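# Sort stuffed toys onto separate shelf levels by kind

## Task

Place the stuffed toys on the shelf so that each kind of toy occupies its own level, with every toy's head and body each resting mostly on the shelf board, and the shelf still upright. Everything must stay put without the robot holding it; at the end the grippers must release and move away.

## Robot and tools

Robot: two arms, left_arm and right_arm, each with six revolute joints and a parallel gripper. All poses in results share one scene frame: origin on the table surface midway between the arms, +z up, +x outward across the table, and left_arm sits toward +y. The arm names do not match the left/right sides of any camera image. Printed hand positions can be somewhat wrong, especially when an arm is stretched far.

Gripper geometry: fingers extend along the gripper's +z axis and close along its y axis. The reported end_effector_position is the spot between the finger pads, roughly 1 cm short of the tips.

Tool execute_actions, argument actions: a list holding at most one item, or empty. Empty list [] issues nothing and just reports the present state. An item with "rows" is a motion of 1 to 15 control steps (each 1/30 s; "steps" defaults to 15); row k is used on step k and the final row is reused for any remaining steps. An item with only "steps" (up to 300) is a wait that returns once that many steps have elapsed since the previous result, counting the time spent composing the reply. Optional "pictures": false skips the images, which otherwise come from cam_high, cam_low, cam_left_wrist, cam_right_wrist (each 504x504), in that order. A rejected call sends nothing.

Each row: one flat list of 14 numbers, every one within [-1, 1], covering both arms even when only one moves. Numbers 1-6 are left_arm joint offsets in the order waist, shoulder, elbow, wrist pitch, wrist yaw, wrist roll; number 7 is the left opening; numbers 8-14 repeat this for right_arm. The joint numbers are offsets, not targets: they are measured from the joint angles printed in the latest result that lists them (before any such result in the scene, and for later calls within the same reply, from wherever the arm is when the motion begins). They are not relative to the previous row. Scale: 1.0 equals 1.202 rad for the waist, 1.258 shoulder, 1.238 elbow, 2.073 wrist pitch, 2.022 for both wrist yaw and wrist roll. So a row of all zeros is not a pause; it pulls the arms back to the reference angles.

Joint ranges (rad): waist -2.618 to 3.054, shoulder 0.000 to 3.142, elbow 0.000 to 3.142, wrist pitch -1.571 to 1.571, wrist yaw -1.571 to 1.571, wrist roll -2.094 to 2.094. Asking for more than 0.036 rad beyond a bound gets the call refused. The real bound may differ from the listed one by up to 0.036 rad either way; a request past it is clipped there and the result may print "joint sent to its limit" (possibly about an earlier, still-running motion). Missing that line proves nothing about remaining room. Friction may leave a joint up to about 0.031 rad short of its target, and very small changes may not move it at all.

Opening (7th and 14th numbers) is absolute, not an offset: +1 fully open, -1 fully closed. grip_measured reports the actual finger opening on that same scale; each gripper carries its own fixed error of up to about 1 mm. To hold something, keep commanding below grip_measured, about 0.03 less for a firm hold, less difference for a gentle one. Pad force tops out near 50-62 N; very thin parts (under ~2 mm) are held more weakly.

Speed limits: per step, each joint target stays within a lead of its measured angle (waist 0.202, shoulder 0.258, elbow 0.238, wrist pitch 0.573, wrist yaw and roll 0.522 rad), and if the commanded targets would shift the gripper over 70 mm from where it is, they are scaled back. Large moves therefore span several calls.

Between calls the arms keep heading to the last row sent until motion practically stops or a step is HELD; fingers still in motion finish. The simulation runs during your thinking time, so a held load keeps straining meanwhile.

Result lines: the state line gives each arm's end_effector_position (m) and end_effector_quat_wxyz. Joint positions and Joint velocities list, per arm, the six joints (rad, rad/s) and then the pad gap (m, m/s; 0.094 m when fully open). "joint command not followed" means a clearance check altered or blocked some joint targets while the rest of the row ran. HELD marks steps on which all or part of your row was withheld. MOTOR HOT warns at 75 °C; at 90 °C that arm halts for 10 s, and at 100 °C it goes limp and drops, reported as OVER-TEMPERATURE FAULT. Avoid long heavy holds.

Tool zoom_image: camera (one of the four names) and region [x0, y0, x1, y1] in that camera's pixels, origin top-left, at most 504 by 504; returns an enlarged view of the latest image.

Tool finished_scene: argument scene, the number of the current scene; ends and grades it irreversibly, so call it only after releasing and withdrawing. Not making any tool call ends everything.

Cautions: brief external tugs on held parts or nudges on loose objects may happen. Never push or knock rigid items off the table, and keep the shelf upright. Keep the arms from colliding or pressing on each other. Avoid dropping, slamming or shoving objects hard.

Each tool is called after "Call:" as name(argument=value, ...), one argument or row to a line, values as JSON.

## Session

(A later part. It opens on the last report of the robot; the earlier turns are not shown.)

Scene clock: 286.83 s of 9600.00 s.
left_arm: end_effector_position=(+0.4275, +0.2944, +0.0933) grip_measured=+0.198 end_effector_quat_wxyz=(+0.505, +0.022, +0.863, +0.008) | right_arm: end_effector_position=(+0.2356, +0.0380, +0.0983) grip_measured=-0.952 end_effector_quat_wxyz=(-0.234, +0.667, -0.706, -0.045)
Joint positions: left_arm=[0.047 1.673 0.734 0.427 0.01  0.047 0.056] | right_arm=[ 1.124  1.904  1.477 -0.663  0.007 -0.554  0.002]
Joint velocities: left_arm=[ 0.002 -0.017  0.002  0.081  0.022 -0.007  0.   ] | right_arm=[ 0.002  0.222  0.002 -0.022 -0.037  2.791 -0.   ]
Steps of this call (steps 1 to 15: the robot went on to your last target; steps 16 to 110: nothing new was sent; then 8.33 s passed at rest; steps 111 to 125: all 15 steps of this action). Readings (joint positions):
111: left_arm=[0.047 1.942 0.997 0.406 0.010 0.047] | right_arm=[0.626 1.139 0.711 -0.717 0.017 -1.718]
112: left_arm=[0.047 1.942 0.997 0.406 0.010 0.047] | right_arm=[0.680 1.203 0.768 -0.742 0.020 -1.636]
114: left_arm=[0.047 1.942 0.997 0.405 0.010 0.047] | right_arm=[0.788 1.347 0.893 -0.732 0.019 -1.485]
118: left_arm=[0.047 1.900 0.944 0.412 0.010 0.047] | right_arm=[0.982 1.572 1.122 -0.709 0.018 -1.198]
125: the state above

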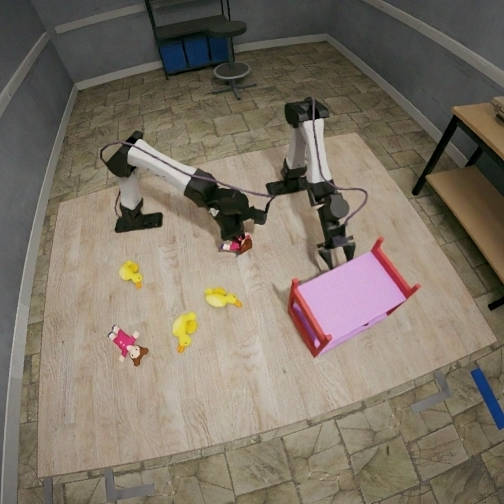

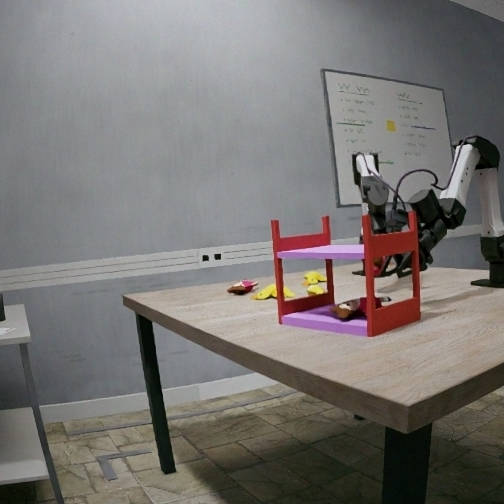

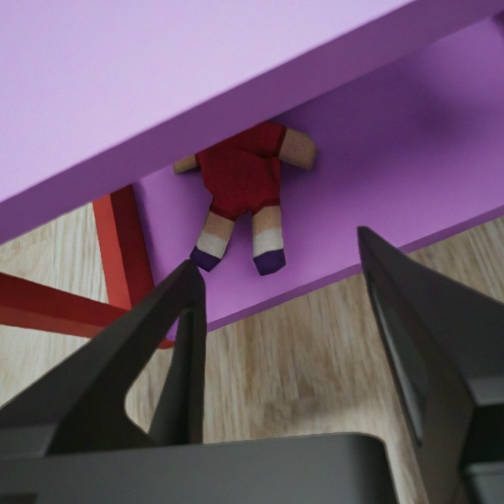

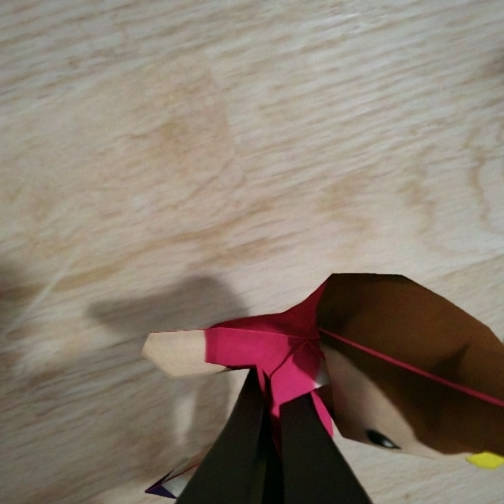

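Call:
execute_actions(
  actions=[
    {"rows":[[0,-0.3,-0.25,0,0,0,0.2,0,0.05,0.03,0,0,1,-1],[0,-0.3,-0.25,0,0,0,0.2,0,0.05,0.03,0,0,1,-1],[0,-0.3,-0.25,0,0,0,0.2,0,0.05,0.03,0,0,1,-1],[0,-0.71,-0.52,-0.15,0,0,0.2,0,0.05,0.03,0,0,1,-1]],"steps":15},
  ],
)

Call:
execute_actions(
  actions=[
    {"rows":[[0,0,0,0,0,0,0.2,0,0.12,0.05,0,0,0.12,-1]],"steps":15},
  ],
)

Scene clock: 299.13 s of 9600.00 s.
left_arm: end_effector_position=(+0.2397, +0.2941, +0.0543) grip_measured=+0.198 end_effector_quat_wxyz=(+0.479, +0.022, +0.878, +0.007) | right_arm: end_effector_position=(+0.2355, +0.0373, +0.0730) grip_measured=-0.953 end_effector_quat_wxyz=(+0.086, +0.192, +0.959, +0.189)
Joint positions: left_arm=[0.047 0.794 0.084 0.139 0.01  0.047 0.056] | right_arm=[ 1.124  1.969  1.491 -0.675  0.007  1.356  0.002]
Joint velocities: left_arm=[-0.012 -0.066 -0.007 -0.081  0.007  0.051  0.001] | right_arm=[ 0.007 -0.012  0.007 -0.022 -0.037  0.667  0.   ]
Steps of this call (steps 1 to 45: the robot went on to your last target; steps 46 to 110: nothing new was sent; then 8.13 s passed at rest; steps 111 to 125: all 15 steps of this action). Readings (joint positions):
111: left_arm=[0.047 1.645 0.705 0.436 0.010 0.047] | right_arm=[1.124 1.914 1.479 -0.688 0.007 0.301]
112: left_arm=[0.047 1.569 0.629 0.438 0.010 0.047] | right_arm=[1.124 1.922 1.486 -0.685 0.007 0.399]
114: left_arm=[0.047 1.393 0.485 0.409 0.010 0.047] | right_arm=[1.124 1.943 1.491 -0.676 0.007 0.592]
118: left_arm=[0.047 1.125 0.266 0.293 0.010 0.047] | right_arm=[1.124 1.967 1.491 -0.675 0.007 0.979]
125: the state above

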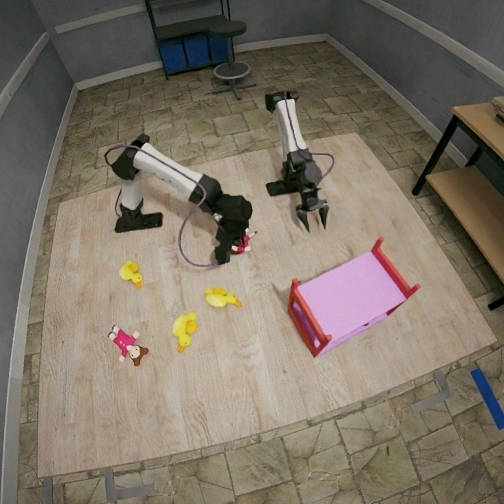

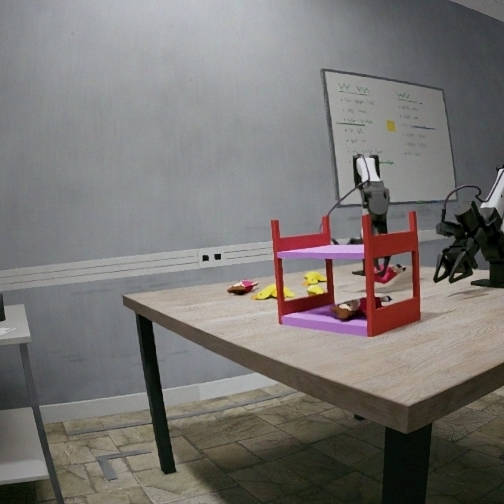

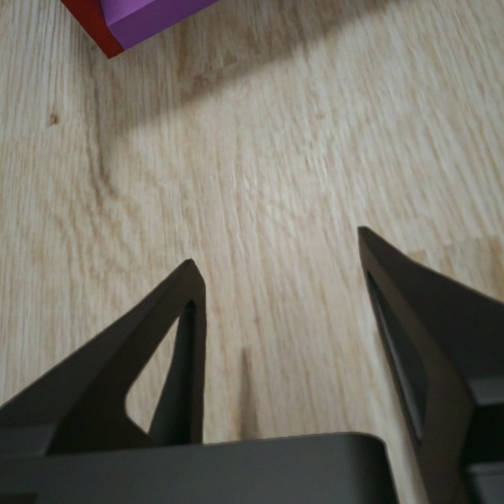

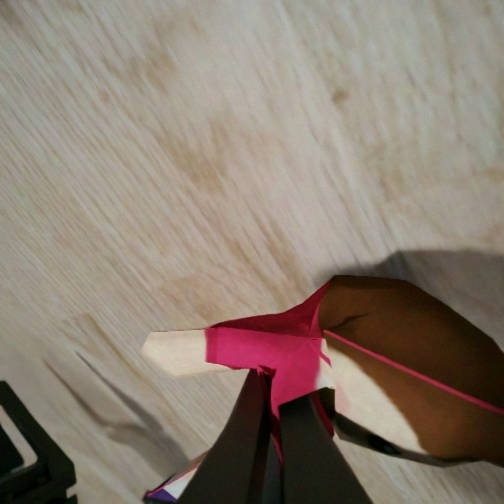

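Scene clock: 299.63 s of 9600.00 s.
left_arm: end_effector_position=(+0.2396, +0.2941, +0.0543) grip_measured=+0.198 end_effector_quat_wxyz=(+0.479, +0.022, +0.878, +0.007) | right_arm: end_effector_position=(+0.2453, +0.0496, +0.0343) grip_measured=-0.953 end_effector_quat_wxyz=(+0.060, +0.299, +0.936, +0.175)
Joint positions: left_arm=[0.047 0.794 0.084 0.138 0.01  0.047 0.056] | right_arm=[ 1.123  2.102  1.549 -0.645  0.011  1.579  0.002]
Joint velocities: left_arm=[ 0.002 -0.007 -0.012  0.051 -0.022 -0.007 -0.001] | right_arm=[ 0.007  0.007 -0.002  0.022 -0.051  0.007 -0.   ]
Steps of this call (steps 1 to 15: all 15 steps of this action). Readings (joint positions):
1: left_arm=[0.047 0.794 0.084 0.138 0.010 0.047] | right_arm=[1.124 1.982 1.501 -0.682 0.007 1.394]
2: left_arm=[0.047 0.794 0.084 0.138 0.010 0.047] | right_arm=[1.124 2.008 1.522 -0.682 0.007 1.433]
4: left_arm=[0.047 0.794 0.084 0.138 0.010 0.047] | right_arm=[1.124 2.068 1.541 -0.664 0.007 1.489]
8: left_arm=[0.047 0.794 0.084 0.138 0.010 0.047] | right_arm=[1.123 2.102 1.548 -0.645 0.011 1.547]
15: the state above

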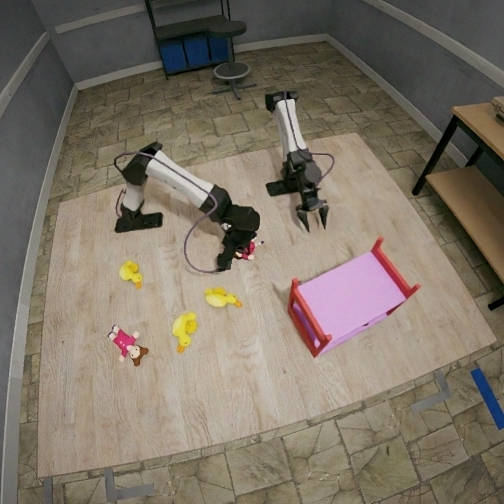

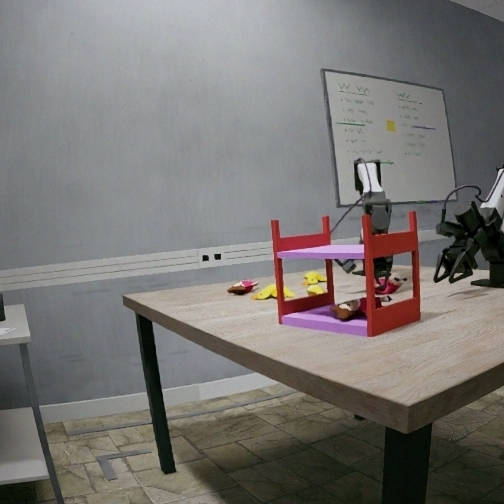

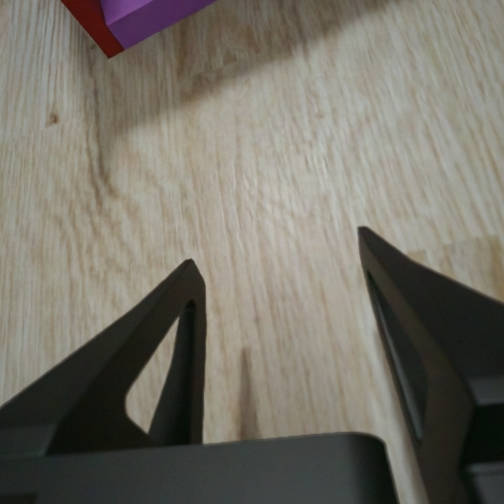

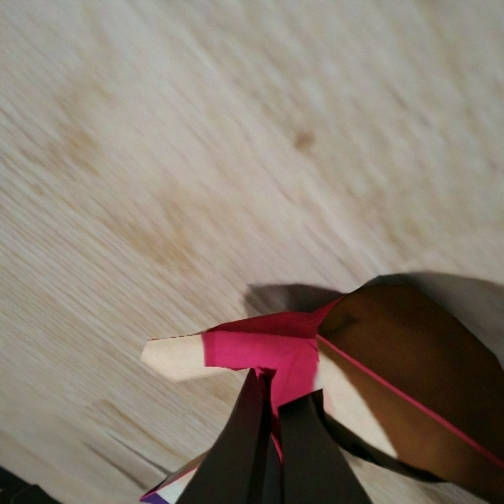

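Call:
execute_actions(
  actions=[
    {"rows":[[0,0,0,0,0,0,0.2,0,0,0,0,0,0,-0.4],[0,0,0,0,0,0,0.2,0,0,0,0,0,0,0.1],[0,0,0,0,0,0,0.2,0,0,0,0,0,0,0.5],[0,0,0,0,0,0,0.2,0,0,0,0,0,0,0.5],[0,0,0,0,0,0,0.2,0,0,0,0,0,0,0.5],[0,0,0,0,0,0,0.2,0,-0.1,-0.05,0,0,0,0.5],[0,0,0,0,0,0,0.2,0,-0.2,-0.1,0,0,0,0.5],[0,0,0,0,0,0,0.2,0,-0.3,-0.1,0,0,0,0.5],[0,0,0,0,0,0,0.2,0,-0.3,-0.1,0,0,0,0.5],[0,0,0,0,0,0,0.2,-0.7,-0.35,-0.1,0,0,-0.6,0.5]],"steps":15},
  ],
)

Call:
execute_actions(
  actions=[
    {"steps":25},
  ],
)

Scene clock: 311.33 s of 9600.00 s.
left_arm: end_effector_position=(+0.2396, +0.2941, +0.0543) grip_measured=+0.198 end_effector_quat_wxyz=(+0.479, +0.022, +0.878, +0.007) | right_arm: end_effector_position=(+0.3002, -0.0278, +0.1805) grip_measured=+0.499 end_effector_quat_wxyz=(+0.185, +0.211, +0.919, +0.278)
Joint positions: left_arm=[0.047 0.794 0.084 0.138 0.01  0.047 0.056] | right_arm=[ 0.925  1.697  1.441 -0.634  0.002  1.214  0.07 ]
Joint velocities: left_arm=[ 0.007  0.012 -0.002  0.066 -0.095 -0.007  0.   ] | right_arm=[-1.556 -0.711  0.002  0.154 -0.037 -2.381 -0.002]
Steps of this call (steps 1 to 15: the robot went on to your last target; steps 16 to 90: nothing new was sent; then 8.20 s passed at rest; steps 91 to 105: all 15 steps of this action). Readings (joint positions):
91: left_arm=[0.047 0.794 0.084 0.138 0.010 0.047] | right_arm=[1.123 2.102 1.549 -0.643 0.012 1.586]
92: left_arm=[0.047 0.794 0.084 0.138 0.010 0.047] | right_arm=[1.123 2.102 1.549 -0.638 0.012 1.586]
94: left_arm=[0.047 0.794 0.084 0.138 0.010 0.047] | right_arm=[1.123 2.096 1.549 -0.617 0.012 1.586]
98: left_arm=[0.047 0.794 0.084 0.138 0.010 0.047] | right_arm=[1.123 1.991 1.475 -0.609 0.012 1.586]
105: the state above

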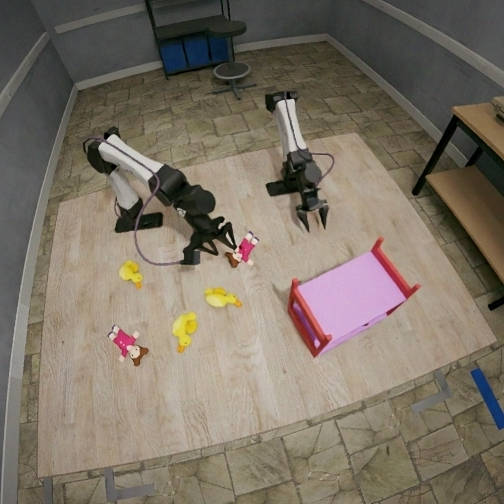

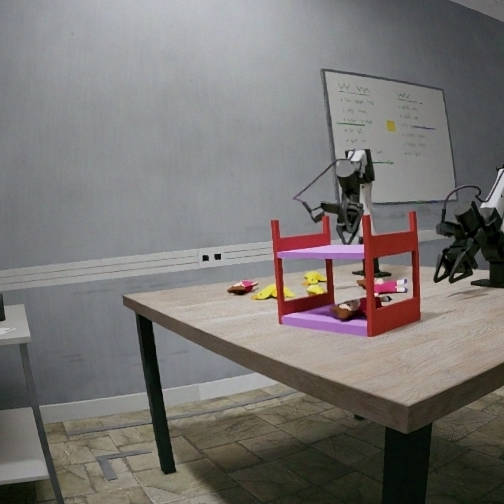

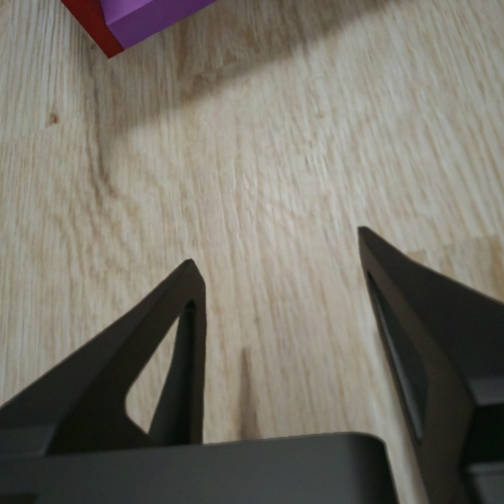

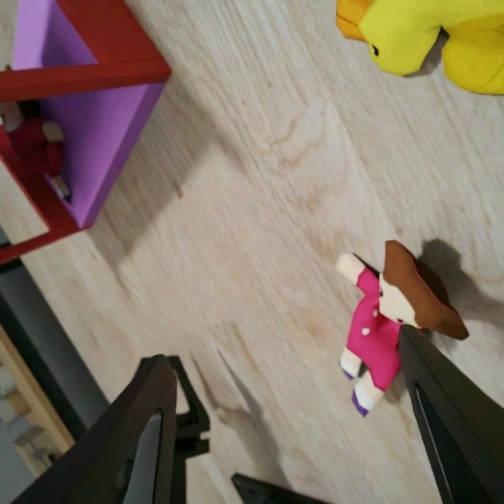

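Scene clock: 312.17 s of 9600.00 s.
left_arm: end_effector_position=(+0.2396, +0.2941, +0.0543) grip_measured=+0.198 end_effector_quat_wxyz=(+0.479, +0.022, +0.878, +0.007) | right_arm: end_effector_position=(+0.4220, -0.2982, +0.1954) grip_measured=+0.499 end_effector_quat_wxyz=(+0.341, +0.130, +0.928, +0.075)
Joint positions: left_arm=[0.047 0.794 0.084 0.138 0.01  0.047 0.056] | right_arm=[ 0.273  1.662  1.441 -0.636  0.022  0.382  0.07 ]
Joint velocities: left_arm=[ 0.012  0.012 -0.007  0.007 -0.066 -0.037 -0.001] | right_arm=[ 0.007 -0.002  0.017  0.007  0.007 -0.037 -0.001]
Steps of this call (steps 1 to 25: the robot went on to your last target). Readings (joint positions):
1: left_arm=[0.047 0.794 0.084 0.138 0.010 0.047] | right_arm=[0.868 1.677 1.441 -0.630 0.002 1.133]
2: left_arm=[0.047 0.794 0.084 0.138 0.010 0.047] | right_arm=[0.808 1.665 1.441 -0.628 0.003 1.051]
4: left_arm=[0.047 0.794 0.084 0.138 0.010 0.047] | right_arm=[0.688 1.660 1.441 -0.625 0.004 0.887]
8: left_arm=[0.047 0.794 0.084 0.138 0.010 0.047] | right_arm=[0.447 1.662 1.441 -0.627 0.006 0.622]
25: the state above

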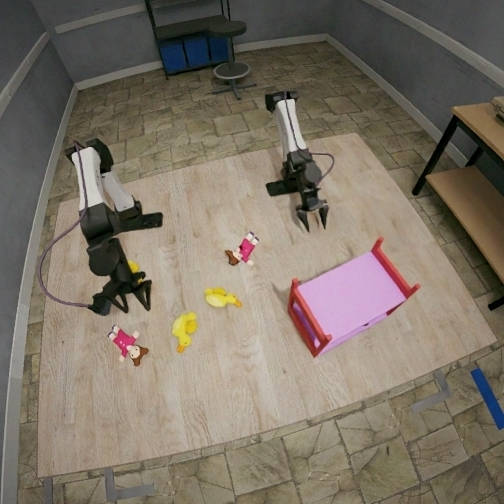

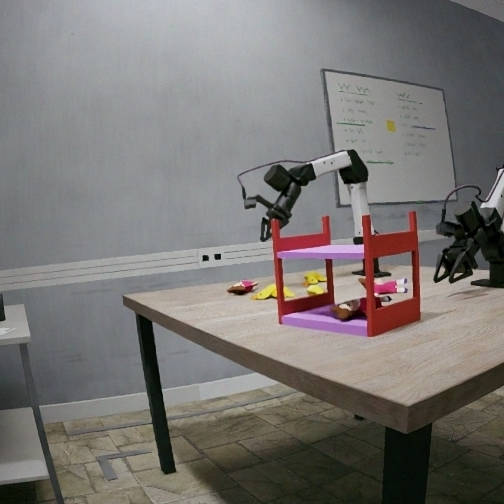

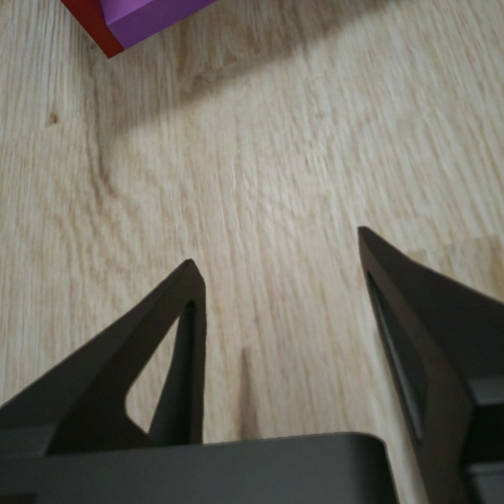

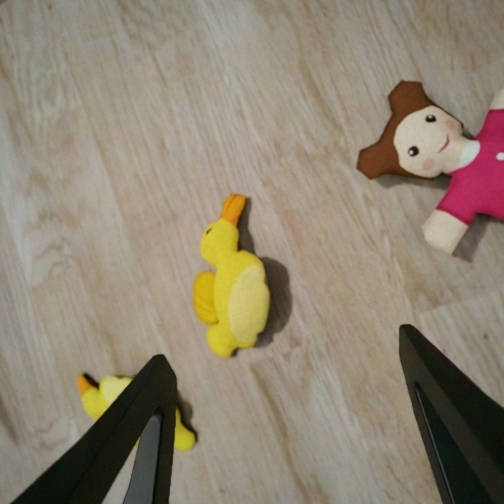

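Call:
execute_actions(
  actions=[
    {"rows":[[-0.65,0,0,0,0,0,0.3,0.21,0.1,0.09,0,0,0.13,0.5],[-0.65,0,0,0,0,0,0.3,0.21,0.1,0.09,0,0,0.13,0.5],[-0.65,0,0,0,0,0,0.3,0.21,0.1,0.09,0,0,0.13,0.5],[-0.65,0,0,0,0,0,0.3,0.21,0.1,0.09,0,0,0.13,0.5],[-0.65,0,0,0,0,0,0.3,0.21,0.1,0.09,0,0,0.13,0.5],[-0.65,0,0,0,0,0,0.3,0.21,0.1,0.09,0,0,0.13,0.5],[-0.65,0,0,0,0,0,0.3,0.21,0.1,0.09,0,0,0.13,0.5],[-0.65,0,0,0,0,0,0.3,0.21,0.1,0.09,0,0,0.13,0.5],[-0.65,0.55,0.3,0.19,0,0,0.3,0.21,0.22,0.09,0,0,0.13,0.5]],"steps":15},
  ],
)

Call:
execute_actions(
  actions=[
    {"steps":25},
  ],
)

Scene clock: 334.50 s of 9600.00 s.
left_arm: end_effector_position=(+0.2259, +0.0580, +0.1078) grip_measured=+0.298 end_effector_quat_wxyz=(+0.489, +0.332, +0.785, -0.185) | right_arm: end_effector_position=(+0.4267, -0.1693, +0.1057) grip_measured=+0.499 end_effector_quat_wxyz=(+0.236, +0.122, +0.957, +0.118)
Joint positions: left_arm=[-0.702  1.164  0.352  0.341  0.013  0.046  0.061] | right_arm=[ 0.534  1.951  1.547 -0.633  0.018  0.621  0.07 ]
Joint velocities: left_arm=[-0.418  2.376  1.614  1.429 -0.007  0.081  0.   ] | right_arm=[-0.022  0.369 -0.007 -0.125 -0.066  0.11  -0.   ]
Steps of this call (steps 1 to 30: the robot went on to your last target; steps 31 to 90: nothing new was sent; then 18.83 s passed at rest; steps 91 to 105: all 15 steps of this action). Readings (joint positions):
91: left_arm=[0.018 0.794 0.084 0.138 -0.004 0.045] | right_arm=[0.287 1.671 1.452 -0.645 0.029 0.404]
92: left_arm=[-0.054 0.794 0.084 0.138 -0.006 0.045] | right_arm=[0.316 1.691 1.475 -0.648 0.036 0.440]
94: left_arm=[-0.202 0.794 0.084 0.138 -0.001 0.045] | right_arm=[0.408 1.735 1.511 -0.636 0.036 0.498]
98: left_arm=[-0.494 0.794 0.084 0.138 0.004 0.045] | right_arm=[0.542 1.788 1.528 -0.631 0.020 0.576]
105: the state above

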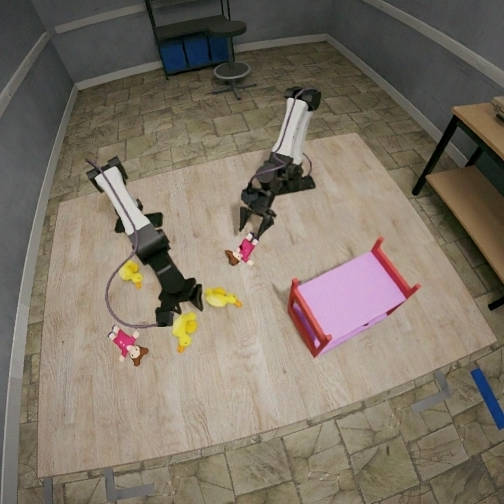

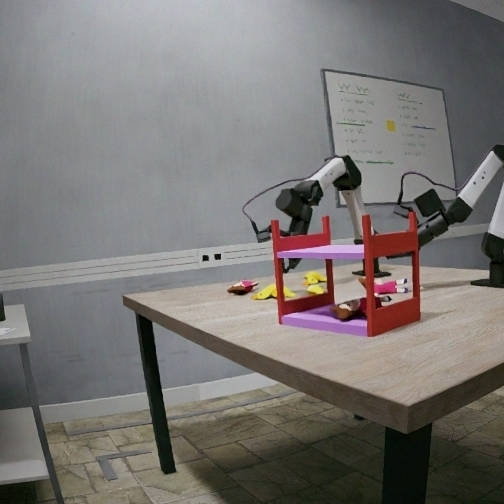

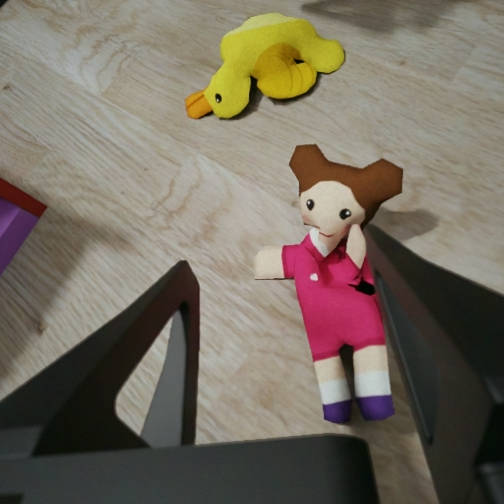

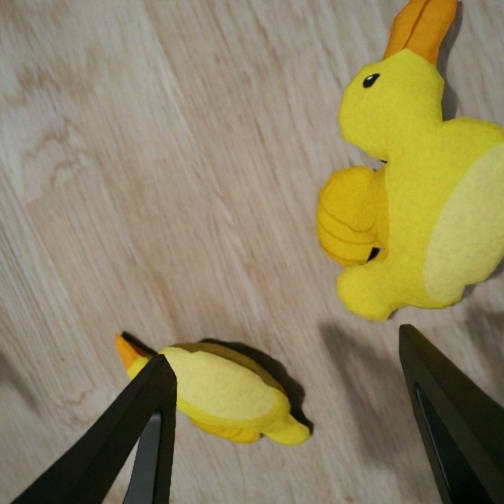

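Scene clock: 335.33 s of 9600.00 s.
left_arm: end_effector_position=(+0.2489, +0.0233, +0.0719) grip_measured=+0.298 end_effector_quat_wxyz=(+0.462, +0.348, +0.795, -0.182) | right_arm: end_effector_position=(+0.4252, -0.1701, +0.1026) grip_measured=+0.499 end_effector_quat_wxyz=(+0.230, +0.128, +0.958, +0.116)
Joint positions: left_arm=[-0.727  1.49   0.454  0.505  0.013  0.046  0.061] | right_arm=[ 0.534  1.956  1.547 -0.64   0.018  0.633  0.07 ]
Joint velocities: left_arm=[-0.007 -0.017  0.007  0.007 -0.051 -0.066 -0.   ] | right_arm=[ 0.012 -0.012 -0.007  0.007 -0.007  0.051 -0.001]
Steps of this call (steps 1 to 25: the robot went on to your last target). Readings (joint positions):
1: left_arm=[-0.714 1.250 0.403 0.391 0.013 0.046] | right_arm=[0.534 1.960 1.547 -0.637 0.018 0.623]
2: left_arm=[-0.722 1.331 0.441 0.436 0.013 0.046] | right_arm=[0.534 1.963 1.547 -0.640 0.018 0.625]
4: left_arm=[-0.727 1.443 0.466 0.483 0.013 0.046] | right_arm=[0.534 1.960 1.547 -0.640 0.018 0.628]
8: left_arm=[-0.727 1.490 0.454 0.483 0.013 0.046] | right_arm=[0.534 1.956 1.547 -0.640 0.018 0.631]
25: the state above

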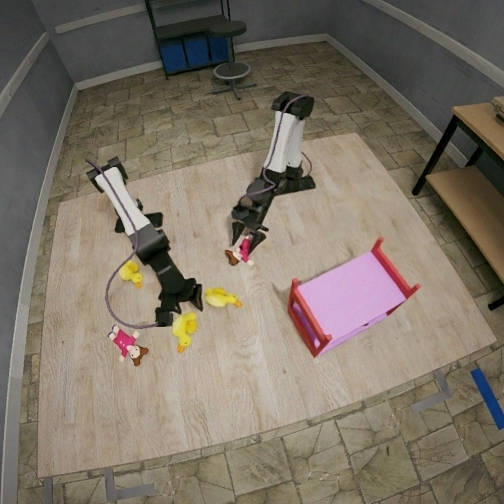

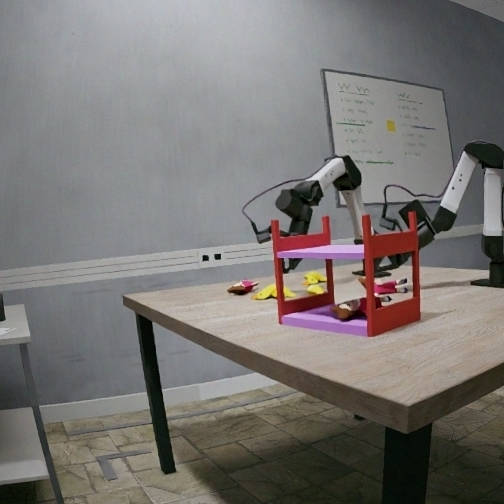

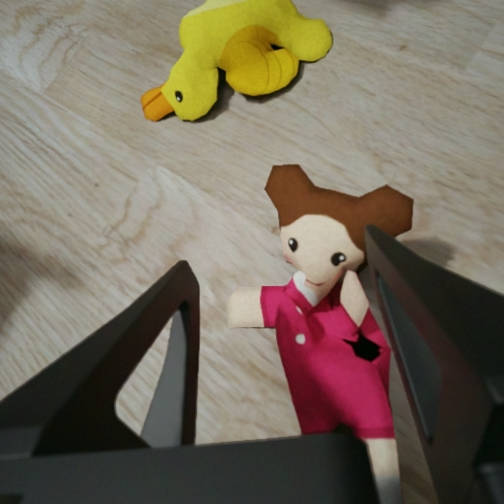

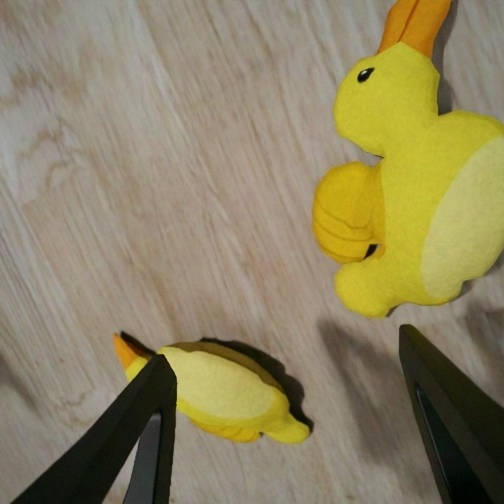

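Call:
execute_actions(
  actions=[
    {"rows":[[-0.065,0,0,0,0,0,0.8,-0.13,0.03,0.1,0,0,-0.07,1]],"steps":15},
  ],
)

Scene clock: 343.50 s of 9600.00 s.
left_arm: end_effector_position=(+0.2276, +0.0033, +0.0720) grip_measured=+0.798 end_effector_quat_wxyz=(+0.455, +0.378, +0.781, -0.199) | right_arm: end_effector_position=(+0.4733, -0.2423, +0.1268) grip_measured=+1.000 end_effector_quat_wxyz=(+0.278, +0.146, +0.945, +0.093)
Joint positions: left_arm=[-0.803  1.49   0.454  0.505  0.013  0.045  0.084] | right_arm=[ 0.37   1.99   1.652 -0.638  0.021  0.507  0.094]
Joint velocities: left_arm=[ 0.012  0.002  0.002 -0.022 -0.081 -0.007  0.   ] | right_arm=[ 0.007 -0.002  0.002 -0.022 -0.051 -0.095  0.   ]
Steps of this call (steps 1 to 15: the robot went on to your last target; steps 16 to 90: nothing new was sent; then 4.67 s passed at rest; steps 91 to 105: all 15 steps of this action). Readings (joint positions):
91: left_arm=[-0.736 1.490 0.454 0.505 0.008 0.045] | right_arm=[0.523 1.961 1.559 -0.650 0.014 0.617]
92: left_arm=[-0.755 1.490 0.454 0.505 0.006 0.045] | right_arm=[0.503 1.972 1.584 -0.657 0.009 0.596]
94: left_arm=[-0.792 1.490 0.454 0.505 0.010 0.045] | right_arm=[0.438 1.988 1.628 -0.648 0.009 0.561]
98: left_arm=[-0.803 1.490 0.454 0.505 0.013 0.045] | right_arm=[0.357 1.990 1.652 -0.638 0.020 0.527]
105: the state above

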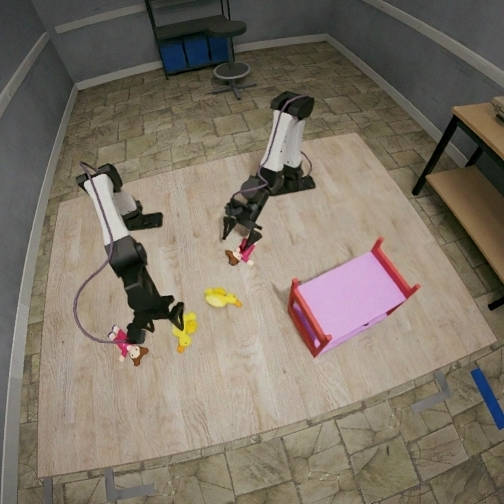

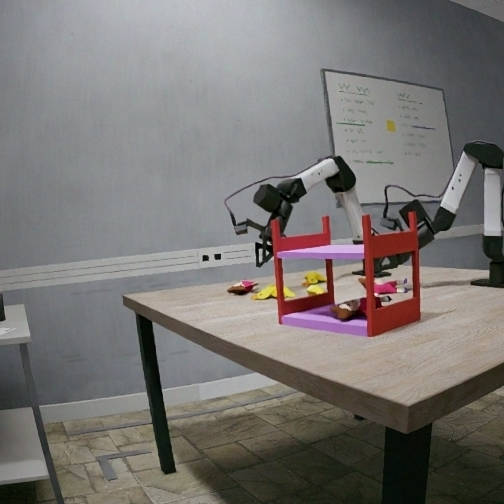

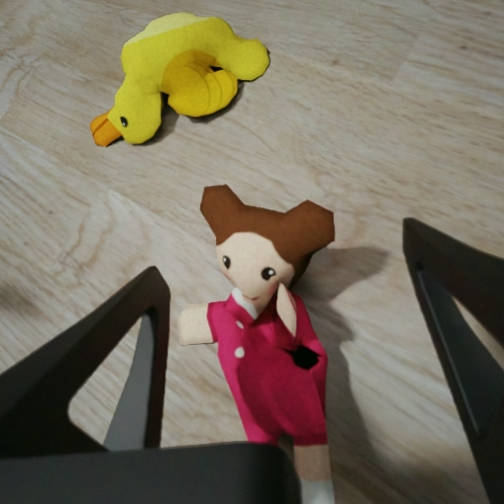

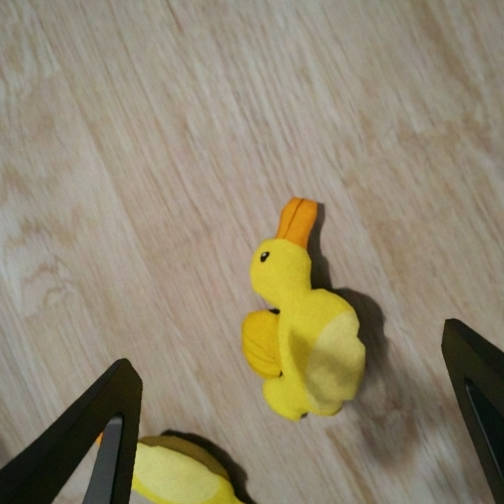

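Call:
execute_actions(
  actions=[
    {"rows":[[0,0.05,0,0.01,0,0,0.8,0,0.07,0.0,0,0,0,1],[0,0.1,0.01,0.02,0,0,0.8,0,0.14,0.01,0,0,0,1]],"steps":15},
  ],
)

Scene clock: 350.93 s of 9600.00 s.
left_arm: end_effector_position=(+0.2250, +0.0062, +0.0311) grip_measured=+0.798 end_effector_quat_wxyz=(+0.413, +0.388, +0.803, -0.182) | right_arm: end_effector_position=(+0.4725, -0.2413, +0.0421) grip_measured=+1.000 end_effector_quat_wxyz=(+0.205, +0.143, +0.966, +0.063)
Joint positions: left_arm=[-0.803  1.617  0.459  0.524  0.013  0.045  0.084] | right_arm=[ 0.373  2.172  1.668 -0.634  0.025  0.5    0.094]
Joint velocities: left_arm=[-0.002 -0.002 -0.017 -0.007 -0.007  0.051  0.001] | right_arm=[-0.002 -0.012 -0.012 -0.007 -0.051  0.007  0.   ]
Steps of this call (steps 1 to 15: the robot went on to your last target; steps 16 to 90: nothing new was sent; then 3.93 s passed at rest; steps 91 to 105: all 15 steps of this action). Readings (joint positions):
91: left_arm=[-0.803 1.496 0.454 0.508 0.013 0.045] | right_arm=[0.370 1.996 1.652 -0.637 0.021 0.502]
92: left_arm=[-0.803 1.517 0.455 0.521 0.013 0.045] | right_arm=[0.370 2.012 1.657 -0.634 0.021 0.502]
94: left_arm=[-0.803 1.577 0.459 0.531 0.013 0.045] | right_arm=[0.370 2.072 1.667 -0.619 0.021 0.502]
98: left_arm=[-0.803 1.617 0.459 0.522 0.013 0.045] | right_arm=[0.370 2.185 1.667 -0.633 0.021 0.501]
105: the state above

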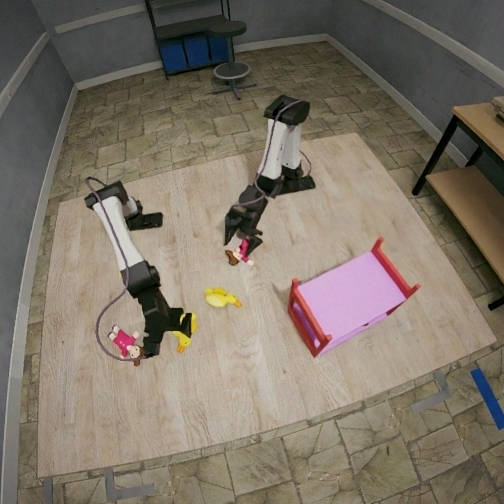

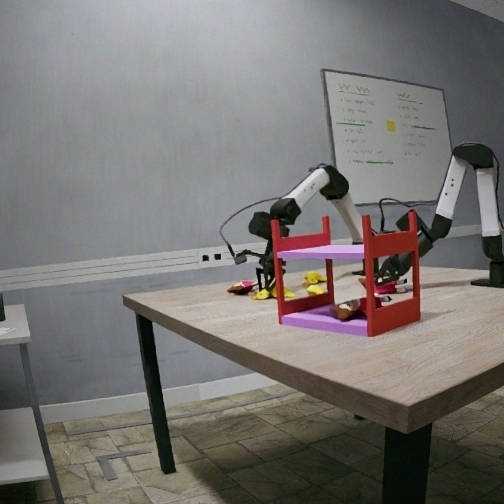

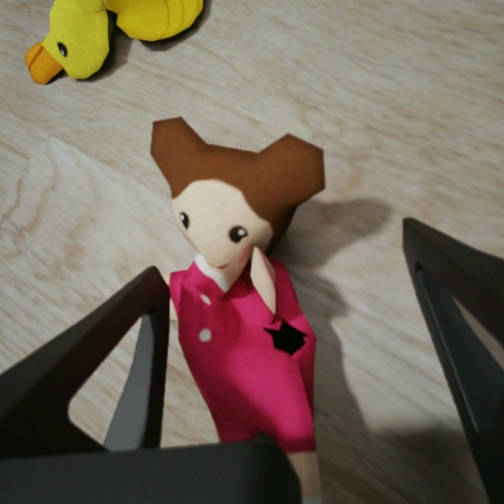

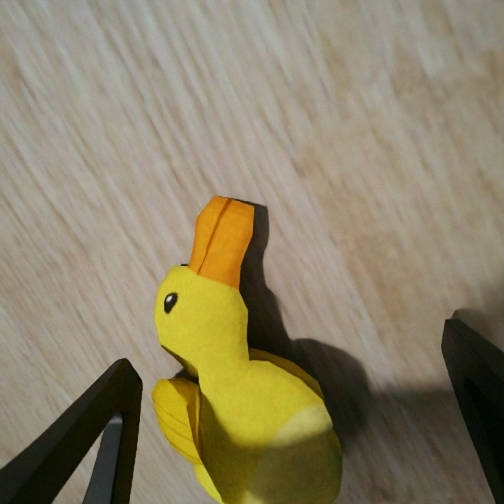

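Call:
execute_actions(
  actions=[
    {"rows":[[0,0.01,0,0,0,0,0.6,0,0.035,0,0,0,0,1],[0,0.01,0,0,0,0,0.4,0,0.035,0,0,0,0,0.8],[0,0.01,0,0,0,0,0.2,0,0.035,0,0,0,0,0.6],[0,0.01,0,0,0,0,0,0,0.035,0,0,0,0,0.4],[0,0.01,0,0,0,0,-0.2,0,0.035,0,0,0,0,0.1],[0,0.01,0,0,0,0,-0.4,0,0.035,0,0,0,0,-0.2],[0,0.01,0,0,0,0,-0.6,0,0.035,0,0,0,0,-0.5],[0,0.01,0,0,0,0,-0.8,0,0.035,0,0,0,0,-0.8],[0,0.01,0,0,0,0,-1,0,0.035,0,0,0,0,-1]],"steps":15},
  ],
)

Call:
execute_actions(
  actions=[
    {"rows":[[0,0,0,0,0,0,-1,0,0,0,0,0,0,-1],[0,0,0,0,0,0,-1,0,0,0,0,0,0,-1],[0,0,0,0,0,0,-1,0,0,0,0,0,0,-1],[0,0,0,0,0,0,-1,0,0,0,0,0,0,-1],[0,0,0,0,0,0,-1,0,0,0,0,0,0,-1],[0,-0.05,0,0,0,0,-1,0,-0.05,0,0,0,0,-1],[0,-0.1,0,0,0,0,-1,0,-0.1,0,0,0,0,-1],[0,-0.2,-0.05,-0.03,0,0,-1,0,-0.15,0,0,0,0,-1],[0,-0.3,-0.1,-0.06,0,0,-1,0,-0.2,-0.03,0,0,0,-1],[0,-0.4,-0.15,-0.1,0,0,-1,0,-0.25,-0.05,0,0,0,-1]],"steps":15},
  ],
)

Scene clock: 368.63 s of 9600.00 s.
left_arm: end_effector_position=(+0.2250, +0.0062, +0.0311) grip_measured=-0.978 end_effector_quat_wxyz=(+0.413, +0.388, +0.803, -0.182) | right_arm: end_effector_position=(+0.4731, -0.2424, +0.0300) grip_measured=-0.950 end_effector_quat_wxyz=(+0.199, +0.144, +0.968, +0.058)
Joint positions: left_arm=[-0.803  1.617  0.459  0.524  0.013  0.045  0.001] | right_arm=[ 0.373  2.199  1.668 -0.623  0.031  0.5    0.002]
Joint velocities: left_arm=[-0.002  0.012 -0.002 -0.051  0.007 -0.051  0.   ] | right_arm=[ 0.007 -0.002  0.002 -0.007 -0.007  0.007 -0.   ]
Steps of this call (steps 1 to 15: the robot went on to your last target; steps 16 to 90: nothing new was sent; then 14.20 s passed at rest; steps 91 to 105: all 15 steps of this action). Readings (joint positions):
91: left_arm=[-0.803 1.617 0.459 0.524 0.013 0.045] | right_arm=[0.373 2.175 1.668 -0.634 0.025 0.500]
92: left_arm=[-0.803 1.617 0.459 0.524 0.012 0.045] | right_arm=[0.373 2.178 1.668 -0.632 0.025 0.500]
94: left_arm=[-0.803 1.617 0.459 0.524 0.012 0.045] | right_arm=[0.373 2.192 1.668 -0.632 0.026 0.500]
98: left_arm=[-0.803 1.617 0.459 0.524 0.012 0.045] | right_arm=[0.373 2.198 1.668 -0.632 0.034 0.500]
105: the state above

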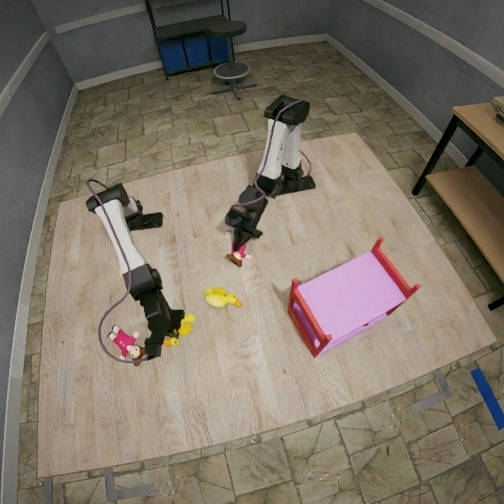

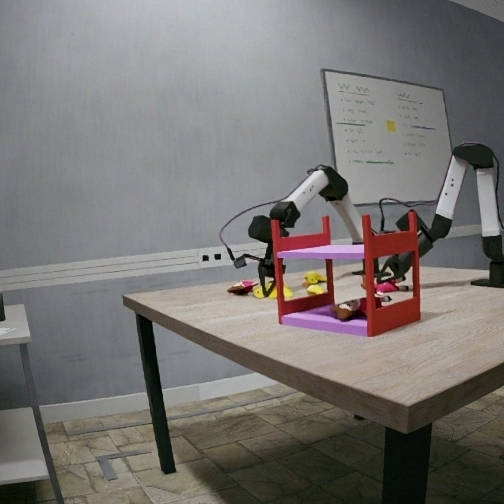

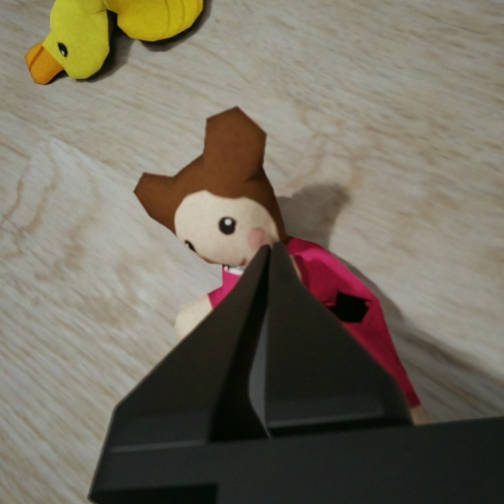

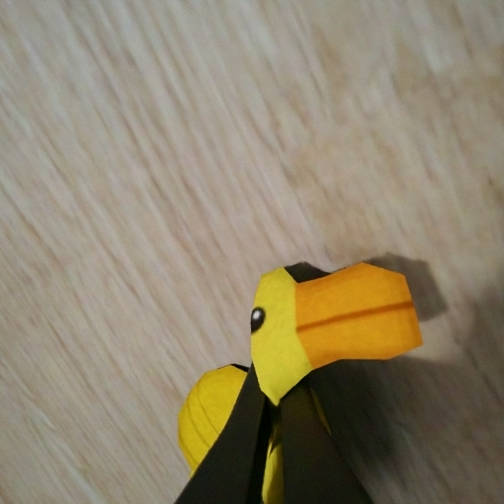

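Scene clock: 369.13 s of 9600.00 s.
left_arm: end_effector_position=(+0.1935, +0.0421, +0.1033) grip_measured=-0.978 end_effector_quat_wxyz=(+0.486, +0.369, +0.763, -0.212) | right_arm: end_effector_position=(+0.4667, -0.2438, +0.1694) grip_measured=-0.950 end_effector_quat_wxyz=(+0.321, +0.141, +0.931, +0.104)
Joint positions: left_arm=[-0.803  1.12   0.29   0.378  0.012  0.045  0.001] | right_arm=[ 0.373  1.885  1.624 -0.623  0.031  0.5    0.002]
Joint velocities: left_arm=[-0.012 -0.042 -0.037 -0.315 -0.066  0.022 -0.   ] | right_arm=[-0.007 -0.818 -0.007  0.198  0.022 -0.007 -0.001]
Steps of this call (steps 1 to 15: all 15 steps of this action). Readings (joint positions):
1: left_arm=[-0.803 1.617 0.459 0.524 0.013 0.045] | right_arm=[0.373 2.199 1.668 -0.622 0.031 0.500]
2: left_arm=[-0.803 1.617 0.459 0.524 0.013 0.045] | right_arm=[0.373 2.199 1.668 -0.622 0.031 0.500]
4: left_arm=[-0.803 1.617 0.459 0.524 0.013 0.045] | right_arm=[0.373 2.199 1.668 -0.622 0.031 0.500]
8: left_arm=[-0.803 1.549 0.450 0.497 0.013 0.045] | right_arm=[0.373 2.164 1.664 -0.630 0.031 0.500]
15: the state above

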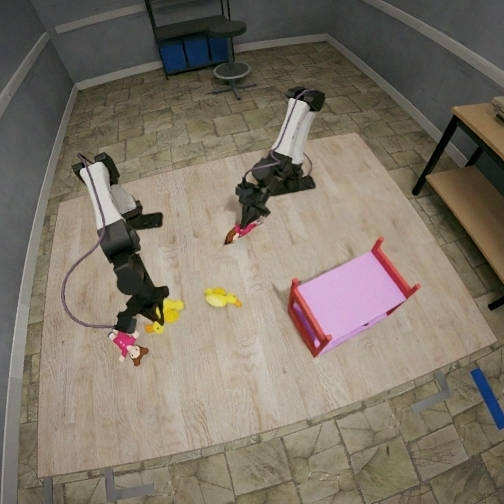

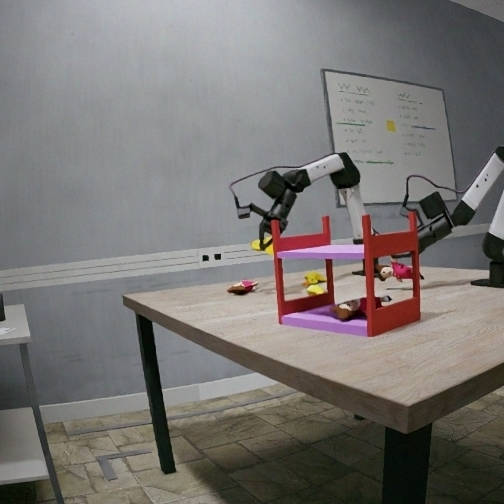

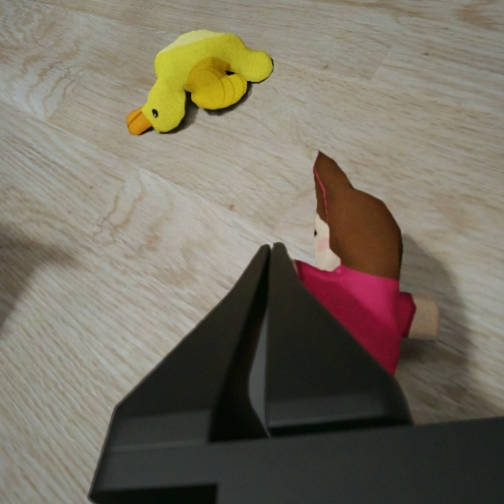

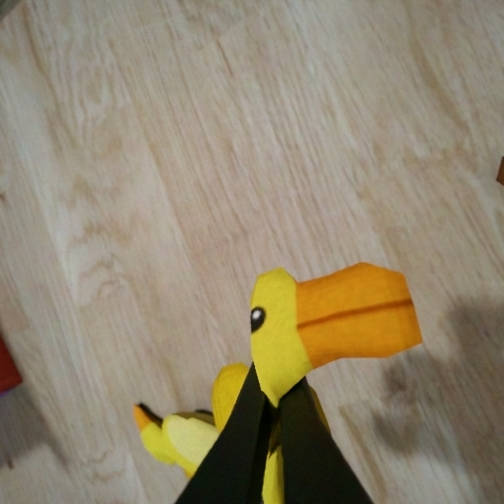

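Call:
execute_actions(
  actions=[
    {"rows":[[0,0.13,0.04,0.02,0,0,-1,0,0,0,0,0,0,-1],[0,0.26,0.09,0.05,0,0,-1,0,0,0,0,0,0,-1],[0,0.38,0.135,0.07,0,0,-1,0,0,0,0,0,0,-1],[0,0.38,0.135,0.07,0,0,-1,0,0,0,0,0,0,-1],[0,0.38,0.135,0.07,0,0,-1,0,0,0,0,0,0,-1],[0,0.38,0.135,0.07,0,0,-1,0,0,0,0,0,0,-1],[0,0.38,0.135,0.07,0,0,-1,0,0,0,0,0,0,-1],[0,0.38,0.135,0.07,0,0,-0.3,0,0,0,0,0,0,-1],[0,0.38,0.135,0.07,0,0,0.5,0,0,0,0,0,0,-1],[0,0.38,0.135,0.07,0,0,0.8,0,0,0,0,0,0,-1],[0,0.38,0.135,0.07,0,0,0.8,0,0,0,0,0,0,-1],[0,0.3,0.12,0.06,0,0,0.8,0,0,0,0,0,0,-1]],"steps":15},
  ],
)

Scene clock: 381.17 s of 9600.00 s.
left_arm: end_effector_position=(+0.2217, +0.0102, +0.0491) grip_measured=+0.790 end_effector_quat_wxyz=(+0.425, +0.385, +0.798, -0.186) | right_arm: end_effector_position=(+0.4665, -0.2439, +0.1693) grip_measured=-0.950 end_effector_quat_wxyz=(+0.320, +0.141, +0.931, +0.103)
Joint positions: left_arm=[-0.803  1.526  0.443  0.477  0.012  0.045  0.084] | right_arm=[ 0.373  1.885  1.624 -0.624  0.031  0.5    0.002]
Joint velocities: left_arm=[-0.017 -0.457 -0.002  0.212  0.007 -0.095  0.017] | right_arm=[-0.002 -0.002 -0.002  0.037  0.022  0.007  0.001]
Steps of this call (steps 1 to 30: the robot went on to your last target; steps 31 to 90: nothing new was sent; then 8.53 s passed at rest; steps 91 to 105: all 15 steps of this action). Readings (joint positions):
91: left_arm=[-0.803 1.139 0.285 0.324 0.012 0.045] | right_arm=[0.373 1.885 1.624 -0.624 0.031 0.500]
92: left_arm=[-0.803 1.202 0.307 0.348 0.012 0.045] | right_arm=[0.373 1.885 1.624 -0.624 0.031 0.500]
94: left_arm=[-0.803 1.383 0.388 0.401 0.012 0.045] | right_arm=[0.373 1.885 1.624 -0.624 0.031 0.500]
98: left_arm=[-0.803 1.590 0.451 0.467 0.012 0.045] | right_arm=[0.373 1.885 1.624 -0.624 0.031 0.500]
105: the state above

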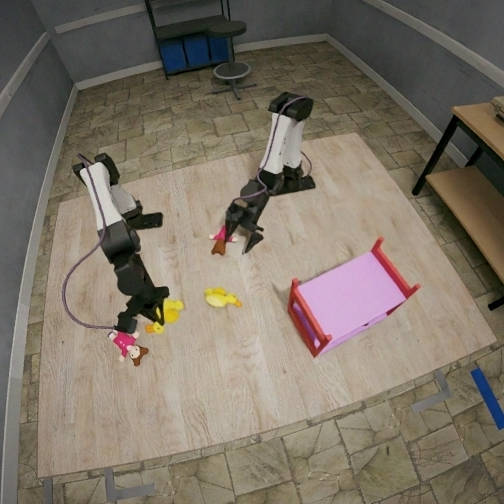

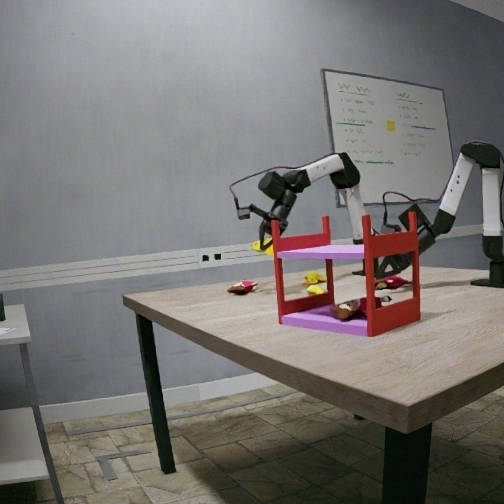

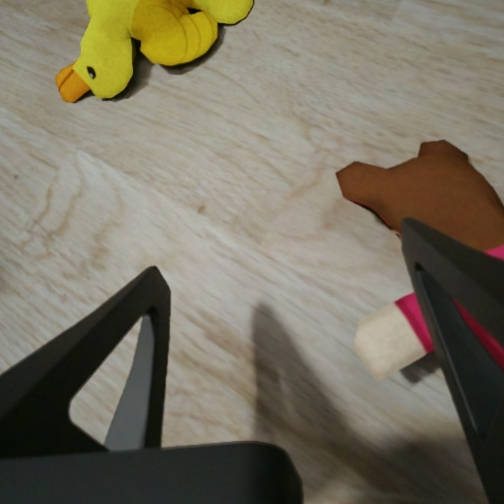

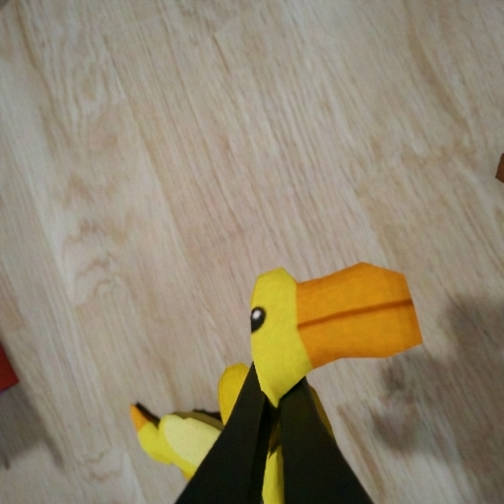

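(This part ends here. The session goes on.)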